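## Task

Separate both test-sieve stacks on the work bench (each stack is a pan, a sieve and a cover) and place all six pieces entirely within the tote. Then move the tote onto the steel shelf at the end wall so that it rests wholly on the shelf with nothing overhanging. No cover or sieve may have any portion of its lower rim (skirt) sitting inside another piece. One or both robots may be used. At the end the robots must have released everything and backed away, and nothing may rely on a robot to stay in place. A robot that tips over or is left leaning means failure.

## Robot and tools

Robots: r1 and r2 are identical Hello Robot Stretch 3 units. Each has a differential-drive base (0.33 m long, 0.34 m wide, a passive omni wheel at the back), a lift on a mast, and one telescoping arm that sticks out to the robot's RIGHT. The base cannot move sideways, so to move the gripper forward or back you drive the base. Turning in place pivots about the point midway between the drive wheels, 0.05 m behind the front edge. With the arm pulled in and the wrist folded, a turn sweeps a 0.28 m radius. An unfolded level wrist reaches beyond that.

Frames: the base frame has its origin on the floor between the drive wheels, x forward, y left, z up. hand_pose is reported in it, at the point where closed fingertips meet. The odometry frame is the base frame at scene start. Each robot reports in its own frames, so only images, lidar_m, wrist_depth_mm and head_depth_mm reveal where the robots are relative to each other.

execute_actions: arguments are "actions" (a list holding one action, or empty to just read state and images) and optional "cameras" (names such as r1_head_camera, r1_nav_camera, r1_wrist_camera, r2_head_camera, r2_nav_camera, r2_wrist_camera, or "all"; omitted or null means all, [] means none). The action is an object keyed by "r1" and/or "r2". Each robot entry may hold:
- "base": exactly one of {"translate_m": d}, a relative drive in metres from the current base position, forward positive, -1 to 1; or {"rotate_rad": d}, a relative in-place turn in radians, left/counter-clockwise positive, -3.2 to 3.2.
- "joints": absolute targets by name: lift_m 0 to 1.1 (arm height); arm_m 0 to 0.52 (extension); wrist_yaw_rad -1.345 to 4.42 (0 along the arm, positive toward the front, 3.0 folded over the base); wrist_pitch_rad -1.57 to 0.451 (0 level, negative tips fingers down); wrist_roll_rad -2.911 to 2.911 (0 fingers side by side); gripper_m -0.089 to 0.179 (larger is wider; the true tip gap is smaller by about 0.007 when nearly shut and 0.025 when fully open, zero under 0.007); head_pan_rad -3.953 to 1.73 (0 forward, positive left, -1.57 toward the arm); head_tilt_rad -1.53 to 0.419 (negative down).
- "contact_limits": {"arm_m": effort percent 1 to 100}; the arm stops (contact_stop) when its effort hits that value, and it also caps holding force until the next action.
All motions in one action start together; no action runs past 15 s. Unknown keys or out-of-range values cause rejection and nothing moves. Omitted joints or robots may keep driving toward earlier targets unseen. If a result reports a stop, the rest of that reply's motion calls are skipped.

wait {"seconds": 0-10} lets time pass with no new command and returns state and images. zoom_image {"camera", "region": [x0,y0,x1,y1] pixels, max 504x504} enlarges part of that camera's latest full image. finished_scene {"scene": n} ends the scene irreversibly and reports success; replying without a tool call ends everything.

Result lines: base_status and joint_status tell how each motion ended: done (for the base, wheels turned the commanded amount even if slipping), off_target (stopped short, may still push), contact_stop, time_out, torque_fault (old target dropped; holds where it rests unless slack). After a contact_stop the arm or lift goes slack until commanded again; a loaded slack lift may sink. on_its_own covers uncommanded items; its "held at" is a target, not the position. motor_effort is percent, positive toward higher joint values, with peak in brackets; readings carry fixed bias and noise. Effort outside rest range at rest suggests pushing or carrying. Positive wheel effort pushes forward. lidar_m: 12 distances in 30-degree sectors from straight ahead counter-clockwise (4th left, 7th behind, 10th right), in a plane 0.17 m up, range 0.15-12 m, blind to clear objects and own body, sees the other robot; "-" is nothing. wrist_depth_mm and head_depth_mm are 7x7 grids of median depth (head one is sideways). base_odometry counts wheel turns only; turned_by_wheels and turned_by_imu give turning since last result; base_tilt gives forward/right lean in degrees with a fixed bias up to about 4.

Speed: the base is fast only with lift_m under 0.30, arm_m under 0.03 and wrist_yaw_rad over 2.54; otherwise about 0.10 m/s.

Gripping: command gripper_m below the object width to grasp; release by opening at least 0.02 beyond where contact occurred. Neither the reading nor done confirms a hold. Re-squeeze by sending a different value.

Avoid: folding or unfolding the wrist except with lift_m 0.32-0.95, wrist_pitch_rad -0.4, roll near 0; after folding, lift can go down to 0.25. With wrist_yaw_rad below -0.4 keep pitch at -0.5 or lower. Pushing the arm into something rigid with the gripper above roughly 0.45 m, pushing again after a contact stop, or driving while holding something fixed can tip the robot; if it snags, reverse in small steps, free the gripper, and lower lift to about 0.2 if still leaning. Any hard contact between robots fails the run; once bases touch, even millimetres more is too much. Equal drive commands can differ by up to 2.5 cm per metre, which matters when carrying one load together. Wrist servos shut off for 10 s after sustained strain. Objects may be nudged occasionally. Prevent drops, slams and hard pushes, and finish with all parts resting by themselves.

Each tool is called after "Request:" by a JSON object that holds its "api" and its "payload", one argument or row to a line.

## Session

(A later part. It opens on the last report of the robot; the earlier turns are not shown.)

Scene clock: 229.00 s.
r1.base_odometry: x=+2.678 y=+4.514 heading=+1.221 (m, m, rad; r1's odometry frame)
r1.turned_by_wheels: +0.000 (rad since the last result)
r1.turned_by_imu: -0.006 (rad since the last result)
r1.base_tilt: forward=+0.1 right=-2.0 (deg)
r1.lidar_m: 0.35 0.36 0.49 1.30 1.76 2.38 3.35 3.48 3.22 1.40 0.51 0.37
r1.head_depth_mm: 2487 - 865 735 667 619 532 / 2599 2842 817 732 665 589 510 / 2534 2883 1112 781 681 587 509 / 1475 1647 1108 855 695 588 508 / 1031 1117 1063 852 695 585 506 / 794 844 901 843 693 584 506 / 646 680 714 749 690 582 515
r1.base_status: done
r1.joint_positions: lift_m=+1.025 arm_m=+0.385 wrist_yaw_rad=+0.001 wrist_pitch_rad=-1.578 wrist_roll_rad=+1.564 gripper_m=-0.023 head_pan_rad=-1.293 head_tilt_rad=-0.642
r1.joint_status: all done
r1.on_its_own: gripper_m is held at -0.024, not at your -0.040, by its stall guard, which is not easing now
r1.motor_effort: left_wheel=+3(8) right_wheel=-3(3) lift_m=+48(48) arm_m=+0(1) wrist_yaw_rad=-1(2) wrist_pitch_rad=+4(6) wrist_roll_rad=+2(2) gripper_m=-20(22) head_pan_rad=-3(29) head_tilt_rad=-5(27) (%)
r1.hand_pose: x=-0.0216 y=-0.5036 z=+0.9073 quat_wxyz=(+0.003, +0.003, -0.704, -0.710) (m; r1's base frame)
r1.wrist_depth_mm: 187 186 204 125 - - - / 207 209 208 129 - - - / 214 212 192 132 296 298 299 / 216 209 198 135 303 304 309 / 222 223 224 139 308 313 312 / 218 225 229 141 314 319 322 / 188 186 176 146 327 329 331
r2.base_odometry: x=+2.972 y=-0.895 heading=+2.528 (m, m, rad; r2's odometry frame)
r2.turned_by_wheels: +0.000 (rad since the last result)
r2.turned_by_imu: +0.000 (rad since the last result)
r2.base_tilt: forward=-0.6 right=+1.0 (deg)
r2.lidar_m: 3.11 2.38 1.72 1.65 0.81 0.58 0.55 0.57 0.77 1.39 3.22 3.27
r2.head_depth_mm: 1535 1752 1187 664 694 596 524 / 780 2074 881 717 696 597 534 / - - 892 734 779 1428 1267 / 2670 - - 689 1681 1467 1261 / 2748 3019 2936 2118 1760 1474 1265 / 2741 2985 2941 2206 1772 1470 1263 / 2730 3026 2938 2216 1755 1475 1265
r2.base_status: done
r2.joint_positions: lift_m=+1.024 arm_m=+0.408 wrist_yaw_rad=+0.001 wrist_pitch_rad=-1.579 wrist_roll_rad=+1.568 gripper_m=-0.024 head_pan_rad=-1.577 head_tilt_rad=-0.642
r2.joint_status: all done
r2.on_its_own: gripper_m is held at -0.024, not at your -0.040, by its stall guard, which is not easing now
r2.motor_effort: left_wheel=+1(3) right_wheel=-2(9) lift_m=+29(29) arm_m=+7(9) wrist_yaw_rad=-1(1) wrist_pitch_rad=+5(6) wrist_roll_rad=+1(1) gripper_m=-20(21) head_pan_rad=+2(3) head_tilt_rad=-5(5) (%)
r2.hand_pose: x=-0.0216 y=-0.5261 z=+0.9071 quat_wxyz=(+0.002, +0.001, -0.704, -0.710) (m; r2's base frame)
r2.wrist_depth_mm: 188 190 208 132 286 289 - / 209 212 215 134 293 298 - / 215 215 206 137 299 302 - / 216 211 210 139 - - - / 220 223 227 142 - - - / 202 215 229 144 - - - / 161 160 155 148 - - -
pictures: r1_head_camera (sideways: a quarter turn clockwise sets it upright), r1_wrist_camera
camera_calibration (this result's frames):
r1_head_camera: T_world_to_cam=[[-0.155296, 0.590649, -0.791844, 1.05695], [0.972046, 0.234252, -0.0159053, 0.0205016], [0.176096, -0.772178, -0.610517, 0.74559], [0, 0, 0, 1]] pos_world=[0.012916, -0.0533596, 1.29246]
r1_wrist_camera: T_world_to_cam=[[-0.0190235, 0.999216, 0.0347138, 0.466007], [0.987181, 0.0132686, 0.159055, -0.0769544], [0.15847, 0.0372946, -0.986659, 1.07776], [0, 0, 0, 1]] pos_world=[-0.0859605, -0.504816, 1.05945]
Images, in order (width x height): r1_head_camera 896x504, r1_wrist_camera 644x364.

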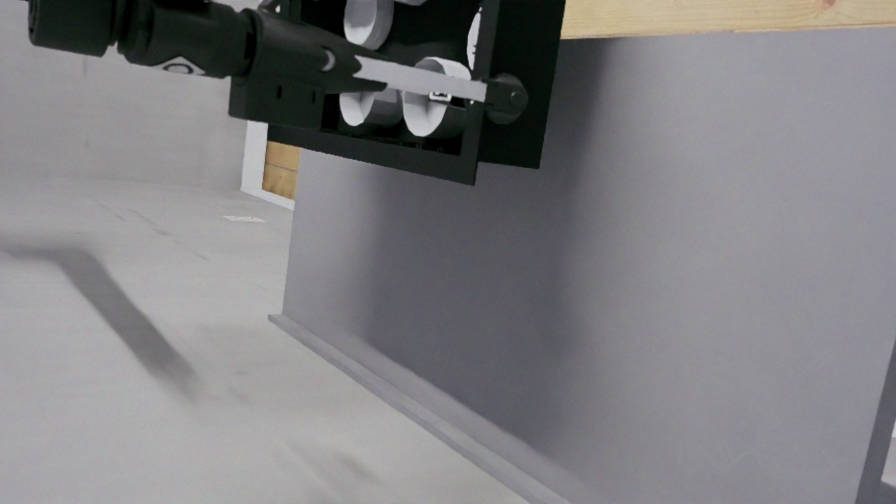

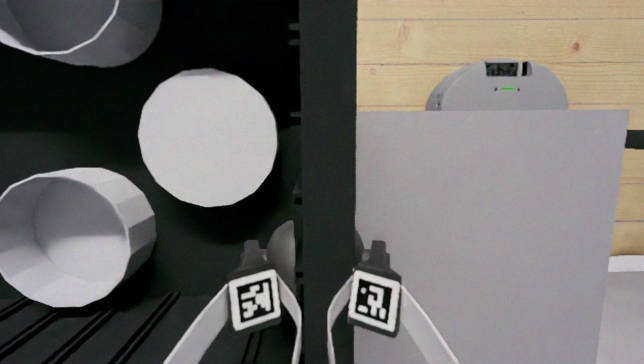

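Request:
{"api": "execute_actions", "payload": {
  "actions": [
    {"r2":{"joints":{"arm_m":0.404,"lift_m":0.97},"base":{"translate_m":-0.21}},"r1":{"joints":{"head_pan_rad":-1.7,"lift_m":0.97},"base":{"translate_m":0.21}}}
  ],
  "cameras": ["r1_head_camera"]
}}

Request:
{"api": "execute_actions", "payload": {
  "actions": [
    {"r2":{"joints":{"lift_m":0.947}},"r1":{"joints":{"lift_m":0.945}}}
  ],
  "cameras": []
}}

Request:
{"api": "execute_actions", "payload": {
  "actions": [
    {"r2":{"joints":{"gripper_m":0.08}},"r1":{"joints":{"gripper_m":0.08}}}
  ],
  "cameras": []
}}

Request:
{"api": "execute_actions", "payload": {
  "actions": [
    {"r2":{"joints":{"lift_m":1.05}},"r1":{"joints":{"lift_m":1.05}}}
  ],
  "cameras": []
}}

Request:
{"api": "execute_actions", "payload": {
  "actions": [
    {"r2":{"joints":{"arm_m":0.15}},"r1":{"joints":{"arm_m":0.15}}}
  ],
  "cameras": ["r1_head_camera","r2_head_camera"]
}}

Scene clock: 233.60 s.
r1.base_odometry: x=+2.750 y=+4.711 heading=+1.221 (m, m, rad; r1's odometry frame)
r1.turned_by_wheels: +0.000 (rad since the last result)
r1.turned_by_imu: -0.002 (rad since the last result)
r1.base_tilt: forward=-0.2 right=-2.4 (deg)
r1.lidar_m: - 0.15 0.20 0.52 1.76 2.39 3.55 3.67 3.22 0.59 0.20 0.15
r1.head_depth_mm: 2839 3162 - - 664 592 516 / 2814 3015 - 784 703 591 510 / 2760 - 878 734 679 588 510 / 738 - 940 792 661 587 509 / 713 - 934 796 658 584 507 / 2580 2913 2684 764 658 585 507 / 1867 1507 1047 843 690 583 506
r1.base_status: done
r1.joint_positions: lift_m=+0.970 arm_m=+0.385 wrist_yaw_rad=+0.001 wrist_pitch_rad=-1.574 wrist_roll_rad=+1.564 gripper_m=-0.023 head_pan_rad=-1.693 head_tilt_rad=-0.642
r1.joint_status: all done
r1.on_its_own: gripper_m is held at -0.024, not at your -0.040, by its stall guard, which is not easing now
r1.motor_effort: left_wheel=+3(9) right_wheel=-2(3) lift_m=+37(40) arm_m=+0(1) wrist_yaw_rad=-1(2) wrist_pitch_rad=+2(4) wrist_roll_rad=+2(2) gripper_m=-19(19) head_pan_rad=-2(20) head_tilt_rad=-5(4) (%)
r1.hand_pose: x=-0.0216 y=-0.5047 z=+0.8526 quat_wxyz=(+0.003, +0.003, -0.706, -0.709) (m; r1's base frame)
r1.wrist_depth_mm: 187 186 204 126 230 231 231 / 207 209 207 129 234 236 237 / 214 212 193 132 240 242 243 / 215 212 198 135 247 245 248 / 222 222 226 138 252 253 254 / 218 227 229 141 256 261 262 / 187 187 176 146 268 268 268
r2.base_odometry: x=+3.144 y=-1.016 heading=+2.528 (m, m, rad; r2's odometry frame)
r2.turned_by_wheels: +0.000 (rad since the last result)
r2.turned_by_imu: +0.001 (rad since the last result)
r2.base_tilt: forward=-0.5 right=+1.0 (deg)
r2.lidar_m: 3.30 2.38 1.71 1.46 0.50 0.36 0.35 0.36 0.48 1.26 3.20 3.43
r2.head_depth_mm: 989 940 - 735 691 596 533 / 1194 - 947 803 679 598 525 / 811 - 950 858 677 597 524 / 2697 3001 - 803 679 598 525 / 2704 3053 2755 868 717 598 525 / 2726 3029 2952 2226 1704 1374 535 / 2687 3004 2966 2210 1774 1474 1261
r2.base_status: done
r2.joint_positions: lift_m=+0.970 arm_m=+0.404 wrist_yaw_rad=+0.001 wrist_pitch_rad=-1.572 wrist_roll_rad=+1.568 gripper_m=-0.024 head_pan_rad=-1.577 head_tilt_rad=-0.642
r2.joint_status: all done
r2.on_its_own: gripper_m is held at -0.024, not at your -0.040, by its stall guard, which is not easing now
r2.motor_effort: left_wheel=+1(3) right_wheel=+0(9) lift_m=+14(26) arm_m=-4(1) wrist_yaw_rad=-1(1) wrist_pitch_rad=+1(5) wrist_roll_rad=+0(1) gripper_m=-18(18) head_pan_rad=+3(2) head_tilt_rad=-5(5) (%)
r2.hand_pose: x=-0.0216 y=-0.5245 z=+0.8528 quat_wxyz=(+0.002, +0.001, -0.706, -0.708) (m; r2's base frame)
r2.wrist_depth_mm: 190 192 210 131 234 235 237 / 211 213 214 134 237 242 242 / 215 215 208 137 241 244 246 / 218 209 211 139 250 250 254 / 220 225 228 143 253 255 258 / 202 210 226 144 261 262 267 / 156 161 155 149 267 267 -
pictures: r1_head_camera (sideways: a quarter turn clockwise sets it upright)
camera_calibration (this result's frames):
r1_head_camera: T_world_to_cam=[[0.0869676, 0.604588, -0.791777, 1.05538], [0.98654, -0.162746, -0.0159099, 0.0204191], [-0.138477, -0.779735, -0.610604, 0.747622], [0, 0, 0, 1]] pos_world=[-0.00839979, -0.051801, 1.29245]
Images, in order (width x height): r1_head_camera 896x504.

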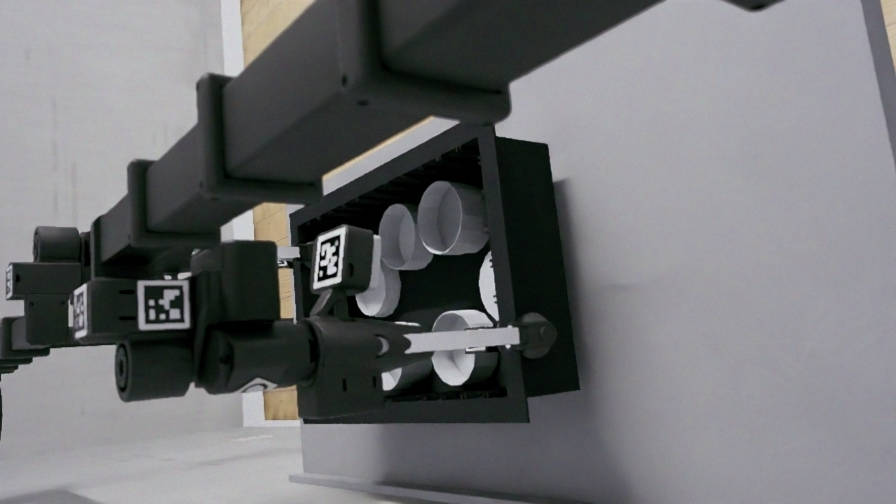

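Scene clock: 234.83 s.
r1.base_odometry: x=+2.750 y=+4.711 heading=+1.221 (m, m, rad; r1's odometry frame)
r1.turned_by_wheels: +0.000 (rad since the last result)
r1.turned_by_imu: +0.000 (rad since the last result)
r1.base_tilt: forward=-0.1 right=-2.2 (deg)
r1.lidar_m: - 0.15 0.20 0.52 1.76 2.40 3.55 3.67 3.19 0.59 0.20 0.15
r1.head_depth_mm: 2836 3157 2814 - - 578 512 / 2786 3089 - - 680 589 510 / 2729 2959 - 767 681 587 509 / 774 - 948 815 661 586 508 / 810 - - 820 658 586 507 / 2600 2855 1142 774 657 585 506 / 1800 1499 1046 848 690 584 504
r1.base_status: not commanded
r1.joint_positions: lift_m=+0.946 arm_m=+0.385 wrist_yaw_rad=+0.001 wrist_pitch_rad=-1.579 wrist_roll_rad=+1.564 gripper_m=-0.023 head_pan_rad=-1.693 head_tilt_rad=-0.642
r1.joint_status: lift_m contact_stop (moved -0.024 of -0.025)
r1.on_its_own: gripper_m is held at -0.024, not at your -0.040, by its stall guard, which is not easing now; lift_m is slack since a contact_stop, until your next command for it
r1.motor_effort: left_wheel=+2(3) right_wheel=-1(2) lift_m=+37(35) arm_m=+0(0) wrist_yaw_rad=-1(2) wrist_pitch_rad=+5(6) wrist_roll_rad=+2(2) gripper_m=-20(20) head_pan_rad=-2(3) head_tilt_rad=-5(6) (%)
r1.hand_pose: x=-0.0216 y=-0.5036 z=+0.8285 quat_wxyz=(+0.003, +0.003, -0.704, -0.710) (m; r1's base frame)
r1.wrist_depth_mm: 184 186 203 124 207 208 210 / 205 205 206 128 212 214 213 / 209 193 190 132 219 219 219 / 215 214 196 134 223 225 226 / 219 221 224 138 228 229 231 / 214 224 225 140 234 236 237 / 188 186 178 145 241 241 243
r2.base_odometry: x=+3.144 y=-1.016 heading=+2.528 (m, m, rad; r2's odometry frame)
r2.turned_by_wheels: +0.000 (rad since the last result)
r2.turned_by_imu: +0.000 (rad since the last result)
r2.base_tilt: forward=-0.5 right=+1.0 (deg)
r2.lidar_m: 3.32 2.39 1.71 1.45 0.50 0.36 0.35 0.36 0.48 1.26 3.21 3.46
r2.head_depth_mm: 982 947 - 727 678 597 534 / 1280 1204 966 821 678 597 524 / 830 - - 863 678 600 522 / 1250 2916 - 804 679 598 526 / 2761 3032 2698 867 717 597 524 / 2721 2972 2962 2220 1724 1380 537 / 2737 3043 2981 2218 1773 1479 1263
r2.base_status: not commanded
r2.joint_positions: lift_m=+0.948 arm_m=+0.404 wrist_yaw_rad=+0.001 wrist_pitch_rad=-1.577 wrist_roll_rad=+1.568 gripper_m=-0.024 head_pan_rad=-1.577 head_tilt_rad=-0.642
r2.joint_status: lift_m contact_stop (moved -0.022 of -0.023)
r2.on_its_own: gripper_m is held at -0.024, not at your -0.040, by its stall guard, which is not easing now; lift_m is slack since a contact_stop, until your next command for it
r2.motor_effort: left_wheel=+0(0) right_wheel=+1(1) lift_m=+19(18) arm_m=-2(4) wrist_yaw_rad=-1(1) wrist_pitch_rad=+4(5) wrist_roll_rad=+1(1) gripper_m=-18(19) head_pan_rad=+2(3) head_tilt_rad=-5(5) (%)
r2.hand_pose: x=-0.0216 y=-0.5231 z=+0.8305 quat_wxyz=(+0.002, +0.001, -0.705, -0.710) (m; r2's base frame)
r2.wrist_depth_mm: 188 190 208 130 213 215 217 / 210 212 213 132 218 218 222 / 215 214 206 135 222 224 227 / 216 211 209 138 229 227 232 / 222 223 226 141 232 235 237 / 202 208 224 144 237 241 242 / 158 160 161 147 245 246 251
pictures: none
No camera images: the call's "cameras" was empty. Leave "cameras" out to get every camera's image.

not run: a stop came earlier in this reply.

not run: a stop came earlier in this reply.

not run: a stop came earlier in this reply.

Request:
{"api": "execute_actions", "payload": {
  "actions": [
    {"r2":{"joints":{"gripper_m":0.08}},"r1":{"joints":{"gripper_m":0.08}}}
  ],
  "cameras": []
}}

Request:
{"api": "execute_actions", "payload": {
  "actions": [
    {"r2":{"joints":{"lift_m":1.05}},"r1":{"joints":{"lift_m":1.05}}}
  ],
  "cameras": []
}}

Request:
{"api": "execute_actions", "payload": {
  "actions": [
    {"r2":{"joints":{"arm_m":0.1}},"r1":{"joints":{"arm_m":0.1}}}
  ],
  "cameras": ["r1_head_camera","r2_head_camera"]
}}

Request:
{"api": "finished_scene", "payload": {
  "scene": 1
}}

Scene clock: 237.20 s.
r1.base_odometry: x=+2.750 y=+4.711 heading=+1.221 (m, m, rad; r1's odometry frame)
r1.turned_by_wheels: +0.000 (rad since the last result)
r1.turned_by_imu: -0.001 (rad since the last result)
r1.base_tilt: forward=-0.2 right=-2.2 (deg)
r1.lidar_m: - 0.15 0.20 0.52 1.76 2.39 3.53 3.69 3.20 0.59 0.20 0.15
r1.head_depth_mm: 2802 3169 2850 - - 578 511 / 2797 3093 - - 680 589 511 / 2760 2985 - 766 680 589 509 / 770 - 950 815 662 586 508 / 813 - - 845 651 585 505 / 2595 2850 1149 774 658 584 506 / 1797 1508 1050 849 691 582 505
r1.base_status: not commanded
r1.joint_positions: lift_m=+0.946 arm_m=+0.385 wrist_yaw_rad=+0.001 wrist_pitch_rad=-1.570 wrist_roll_rad=+1.564 gripper_m=+0.080 head_pan_rad=-1.693 head_tilt_rad=-0.642
r1.joint_status: all done
r1.on_its_own: lift_m is slack since a contact_stop, until your next command for it
r1.motor_effort: left_wheel=+2(2) right_wheel=+0(1) lift_m=+37(37) arm_m=+0(1) wrist_yaw_rad=-2(1) wrist_pitch_rad=-1(4) wrist_roll_rad=+2(2) gripper_m=+1(81) head_pan_rad=-2(2) head_tilt_rad=-5(5) (%)
r1.hand_pose: x=-0.0216 y=-0.5059 z=+0.8284 quat_wxyz=(+0.003, +0.003, -0.707, -0.707) (m; r1's base frame)
r1.wrist_depth_mm: 184 185 203 125 206 207 207 / 205 206 206 127 211 211 214 / 212 211 191 131 217 216 218 / 214 210 196 134 221 223 224 / 219 221 222 138 227 229 229 / 213 223 228 140 233 233 234 / 187 183 181 145 240 240 241
r2.base_odometry: x=+3.144 y=-1.016 heading=+2.528 (m, m, rad; r2's odometry frame)
r2.turned_by_wheels: +0.000 (rad since the last result)
r2.turned_by_imu: +0.000 (rad since the last result)
r2.base_tilt: forward=-0.5 right=+1.1 (deg)
r2.lidar_m: 3.31 2.38 1.72 1.46 0.50 0.36 0.35 0.36 0.48 1.26 3.21 3.45
r2.head_depth_mm: 982 950 - 724 677 597 534 / 1277 1197 962 819 678 596 526 / 828 - - 858 680 599 526 / 1246 2907 - 797 678 597 526 / 2702 3007 2658 869 719 599 525 / 2729 3008 2989 2227 1708 1379 537 / 2668 3013 2937 2204 1770 1468 1269
r2.base_status: not commanded
r2.joint_positions: lift_m=+0.948 arm_m=+0.404 wrist_yaw_rad=+0.001 wrist_pitch_rad=-1.570 wrist_roll_rad=+1.568 gripper_m=+0.080 head_pan_rad=-1.577 head_tilt_rad=-0.642
r2.joint_status: all done
r2.on_its_own: lift_m is slack since a contact_stop, until your next command for it
r2.motor_effort: left_wheel=+0(0) right_wheel=+1(1) lift_m=+19(19) arm_m=-3(4) wrist_yaw_rad=-1(1) wrist_pitch_rad=+1(4) wrist_roll_rad=+1(1) gripper_m=+0(81) head_pan_rad=+2(2) head_tilt_rad=-4(4) (%)
r2.hand_pose: x=-0.0216 y=-0.5250 z=+0.8303 quat_wxyz=(+0.002, +0.001, -0.707, -0.707) (m; r2's base frame)
r2.wrist_depth_mm: 189 189 206 128 211 214 215 / 211 211 212 131 217 218 220 / 214 214 205 133 221 223 225 / 218 209 209 136 226 228 230 / 221 223 224 140 231 234 234 / 201 219 210 142 235 238 238 / 157 155 155 146 242 242 247
pictures: none
No camera images: the call's "cameras" was empty. Leave "cameras" out to get every camera's image.

Scene clock: 238.97 s.
r1.base_odometry: x=+2.750 y=+4.711 heading=+1.221 (m, m, rad; r1's odometry frame)
r1.turned_by_wheels: +0.000 (rad since the last result)
r1.turned_by_imu: +0.000 (rad since the last result)
r1.base_tilt: forward=-0.3 right=-2.1 (deg)
r1.lidar_m: - 0.15 0.20 0.52 1.76 2.39 3.56 3.66 3.21 0.59 0.20 0.15
r1.head_depth_mm: - - 2730 2094 1609 590 517 / - 3164 2663 1951 700 590 510 / - 3043 2566 766 679 588 509 / 753 2928 970 822 660 586 507 / - 2923 965 852 660 583 507 / 2612 - 960 790 654 584 506 / 1863 1509 1047 845 689 586 505
r1.base_status: not commanded
r1.joint_positions: lift_m=+1.050 arm_m=+0.385 wrist_yaw_rad=+0.001 wrist_pitch_rad=-1.569 wrist_roll_rad=+1.564 gripper_m=+0.080 head_pan_rad=-1.693 head_tilt_rad=-0.642
r1.joint_status: all done
r1.motor_effort: left_wheel=+2(3) right_wheel=-1(0) lift_m=+43(43) arm_m=+0(0) wrist_yaw_rad=-2(2) wrist_pitch_rad=-1(1) wrist_roll_rad=+2(2) gripper_m=+0(0) head_pan_rad=-2(2) head_tilt_rad=-5(5) (%)
r1.hand_pose: x=-0.0216 y=-0.5060 z=+0.9323 quat_wxyz=(+0.003, +0.003, -0.707, -0.707) (m; r1's base frame)
r1.wrist_depth_mm: 297 280 296 301 304 305 308 / 302 304 305 306 309 309 314 / 311 314 291 311 316 313 320 / 306 318 320 319 326 327 329 / 309 322 325 327 333 334 338 / 250 250 249 251 342 342 437 / 345 345 347 344 343 348 350
r2.base_odometry: x=+3.144 y=-1.016 heading=+2.528 (m, m, rad; r2's odometry frame)
r2.turned_by_wheels: +0.000 (rad since the last result)
r2.turned_by_imu: +0.000 (rad since the last result)
r2.base_tilt: forward=-0.5 right=+1.0 (deg)
r2.lidar_m: 3.32 2.39 1.72 1.46 0.50 0.36 0.35 0.36 0.48 1.26 3.22 3.46
r2.head_depth_mm: - 1005 1013 829 678 595 534 / 779 1289 1105 827 680 597 524 / - - 1003 888 679 598 524 / - - 980 835 678 598 526 / 2733 2986 2604 867 715 599 525 / 2754 2988 2956 2204 1722 1377 538 / 2716 2994 2929 2205 1776 1482 1269
r2.base_status: not commanded
r2.joint_positions: lift_m=+1.050 arm_m=+0.404 wrist_yaw_rad=+0.001 wrist_pitch_rad=-1.570 wrist_roll_rad=+1.568 gripper_m=+0.080 head_pan_rad=-1.577 head_tilt_rad=-0.642
r2.joint_status: all done
r2.motor_effort: left_wheel=+0(0) right_wheel=+1(1) lift_m=+27(27) arm_m=-3(3) wrist_yaw_rad=-1(0) wrist_pitch_rad=+0(0) wrist_roll_rad=+1(1) gripper_m=+1(0) head_pan_rad=+2(2) head_tilt_rad=-5(5) (%)
r2.hand_pose: x=-0.0216 y=-0.5251 z=+0.9320 quat_wxyz=(+0.002, +0.001, -0.707, -0.707) (m; r2's base frame)
r2.wrist_depth_mm: 300 288 302 308 311 312 655 / 303 304 312 315 314 317 - / 311 316 311 317 322 323 - / 301 320 316 322 329 329 - / 304 314 328 316 335 341 - / 253 255 248 260 345 350 - / - - - - - - -
pictures: none
No camera images: the call's "cameras" was empty. Leave "cameras" out to get every camera's image.

Scene clock: 242.43 s.
r1.base_odometry: x=+2.750 y=+4.711 heading=+1.221 (m, m, rad; r1's odometry frame)
r1.turned_by_wheels: +0.000 (rad since the last result)
r1.turned_by_imu: -0.001 (rad since the last result)
r1.base_tilt: forward=-0.2 right=-2.2 (deg)
r1.lidar_m: - 0.15 0.20 0.52 1.76 2.39 3.55 3.67 3.21 0.59 0.20 0.15
r1.head_depth_mm: - - 2850 2030 1666 591 517 / - 3175 - - 649 589 508 / - - - - 660 590 508 / - - - - 678 584 517 / 2501 - - - - 560 516 / 2544 2902 1073 792 - 585 505 / 1848 1506 1054 850 690 581 506
r1.base_status: not commanded
r1.joint_positions: lift_m=+1.050 arm_m=+0.100 wrist_yaw_rad=+0.001 wrist_pitch_rad=-1.568 wrist_roll_rad=+1.564 gripper_m=+0.080 head_pan_rad=-1.693 head_tilt_rad=-0.642
r1.joint_status: all done
r1.motor_effort: left_wheel=+2(2) right_wheel=+0(0) lift_m=+43(43) arm_m=-3(1) wrist_yaw_rad=-2(2) wrist_pitch_rad=-1(2) wrist_roll_rad=+2(2) gripper_m=+0(1) head_pan_rad=-2(3) head_tilt_rad=-5(5) (%)
r1.hand_pose: x=-0.0216 y=-0.2214 z=+0.9322 quat_wxyz=(+0.003, +0.003, -0.708, -0.707) (m; r1's base frame)
r1.wrist_depth_mm: 298 303 301 - - - - / 308 310 306 - - - - / 316 316 315 317 - - - / 323 327 324 332 - - - / 333 328 333 609 799 733 694 / 340 340 342 436 486 484 484 / 344 341 347 351 355 372 373
r2.base_odometry: x=+3.144 y=-1.016 heading=+2.528 (m, m, rad; r2's odometry frame)
r2.turned_by_wheels: +0.000 (rad since the last result)
r2.turned_by_imu: +0.001 (rad since the last result)
r2.base_tilt: forward=-0.5 right=+0.9 (deg)
r2.lidar_m: 3.31 2.38 1.72 1.46 0.50 0.36 0.35 0.36 0.48 1.26 3.21 3.47
r2.head_depth_mm: - - - - - 596 534 / 1499 - - - 677 597 524 / 1007 - - - - - 523 / 2745 3033 3069 838 - 599 524 / 2727 3010 2686 898 700 600 526 / 2747 3003 2987 2208 1721 1369 537 / 2711 3041 3007 2221 1771 1474 1260
r2.base_status: not commanded
r2.joint_positions: lift_m=+1.050 arm_m=+0.100 wrist_yaw_rad=+0.001 wrist_pitch_rad=-1.569 wrist_roll_rad=+1.568 gripper_m=+0.080 head_pan_rad=-1.577 head_tilt_rad=-0.642
r2.joint_status: all done
r2.motor_effort: left_wheel=+0(1) right_wheel=+1(1) lift_m=+27(27) arm_m=-5(5) wrist_yaw_rad=-1(1) wrist_pitch_rad=+0(0) wrist_roll_rad=+1(1) gripper_m=-1(1) head_pan_rad=+2(2) head_tilt_rad=-5(4) (%)
r2.hand_pose: x=-0.0216 y=-0.2214 z=+0.9320 quat_wxyz=(+0.002, +0.001, -0.707, -0.707) (m; r2's base frame)
r2.wrist_depth_mm: 303 304 310 694 663 678 670 / 311 314 314 - - - - / 323 318 320 - - - - / 324 326 330 - - - - / 330 332 333 - - - - / 338 339 347 - - - - / - - - - - - -
pictures: r1_head_camera (sideways: a quarter turn clockwise sets it upright), r2_head_camera (sideways: a quarter turn clockwise sets it upright)
camera_calibration (this result's frames):
r1_head_camera: T_world_to_cam=[[0.0870127, 0.604711, -0.791678, 1.05525], [0.986532, -0.162791, -0.0159166, 0.0204279], [-0.138503, -0.779631, -0.610732, 0.747789], [0, 0, 0, 1]] pos_world=[-0.00840213, -0.0517988, 1.29244]
r2_head_camera: T_world_to_cam=[[-0.00121673, 0.570366, -0.82139, 1.08626], [0.9998, -0.0156996, -0.0123827, 0.0118873], [-0.0199581, -0.821241, -0.570233, 0.696933], [0, 0, 0, 1]] pos_world=[0.00334628, -0.0470323, 1.28981]
Images, in order (width x height): r1_head_camera 896x504, r2_head_camera 896x504.

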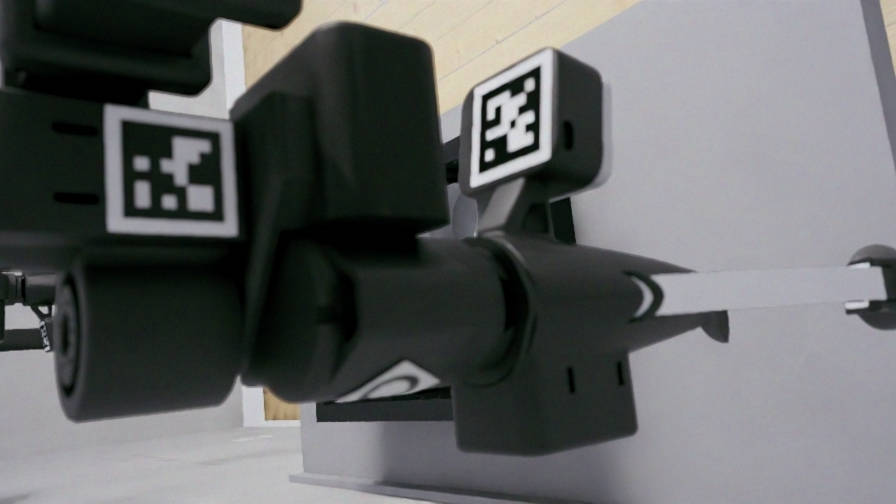

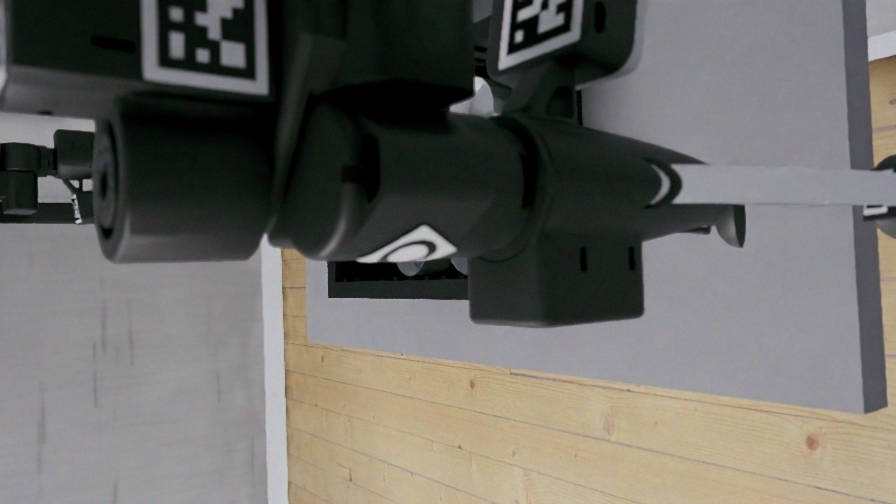

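The scene is finished: the task was done.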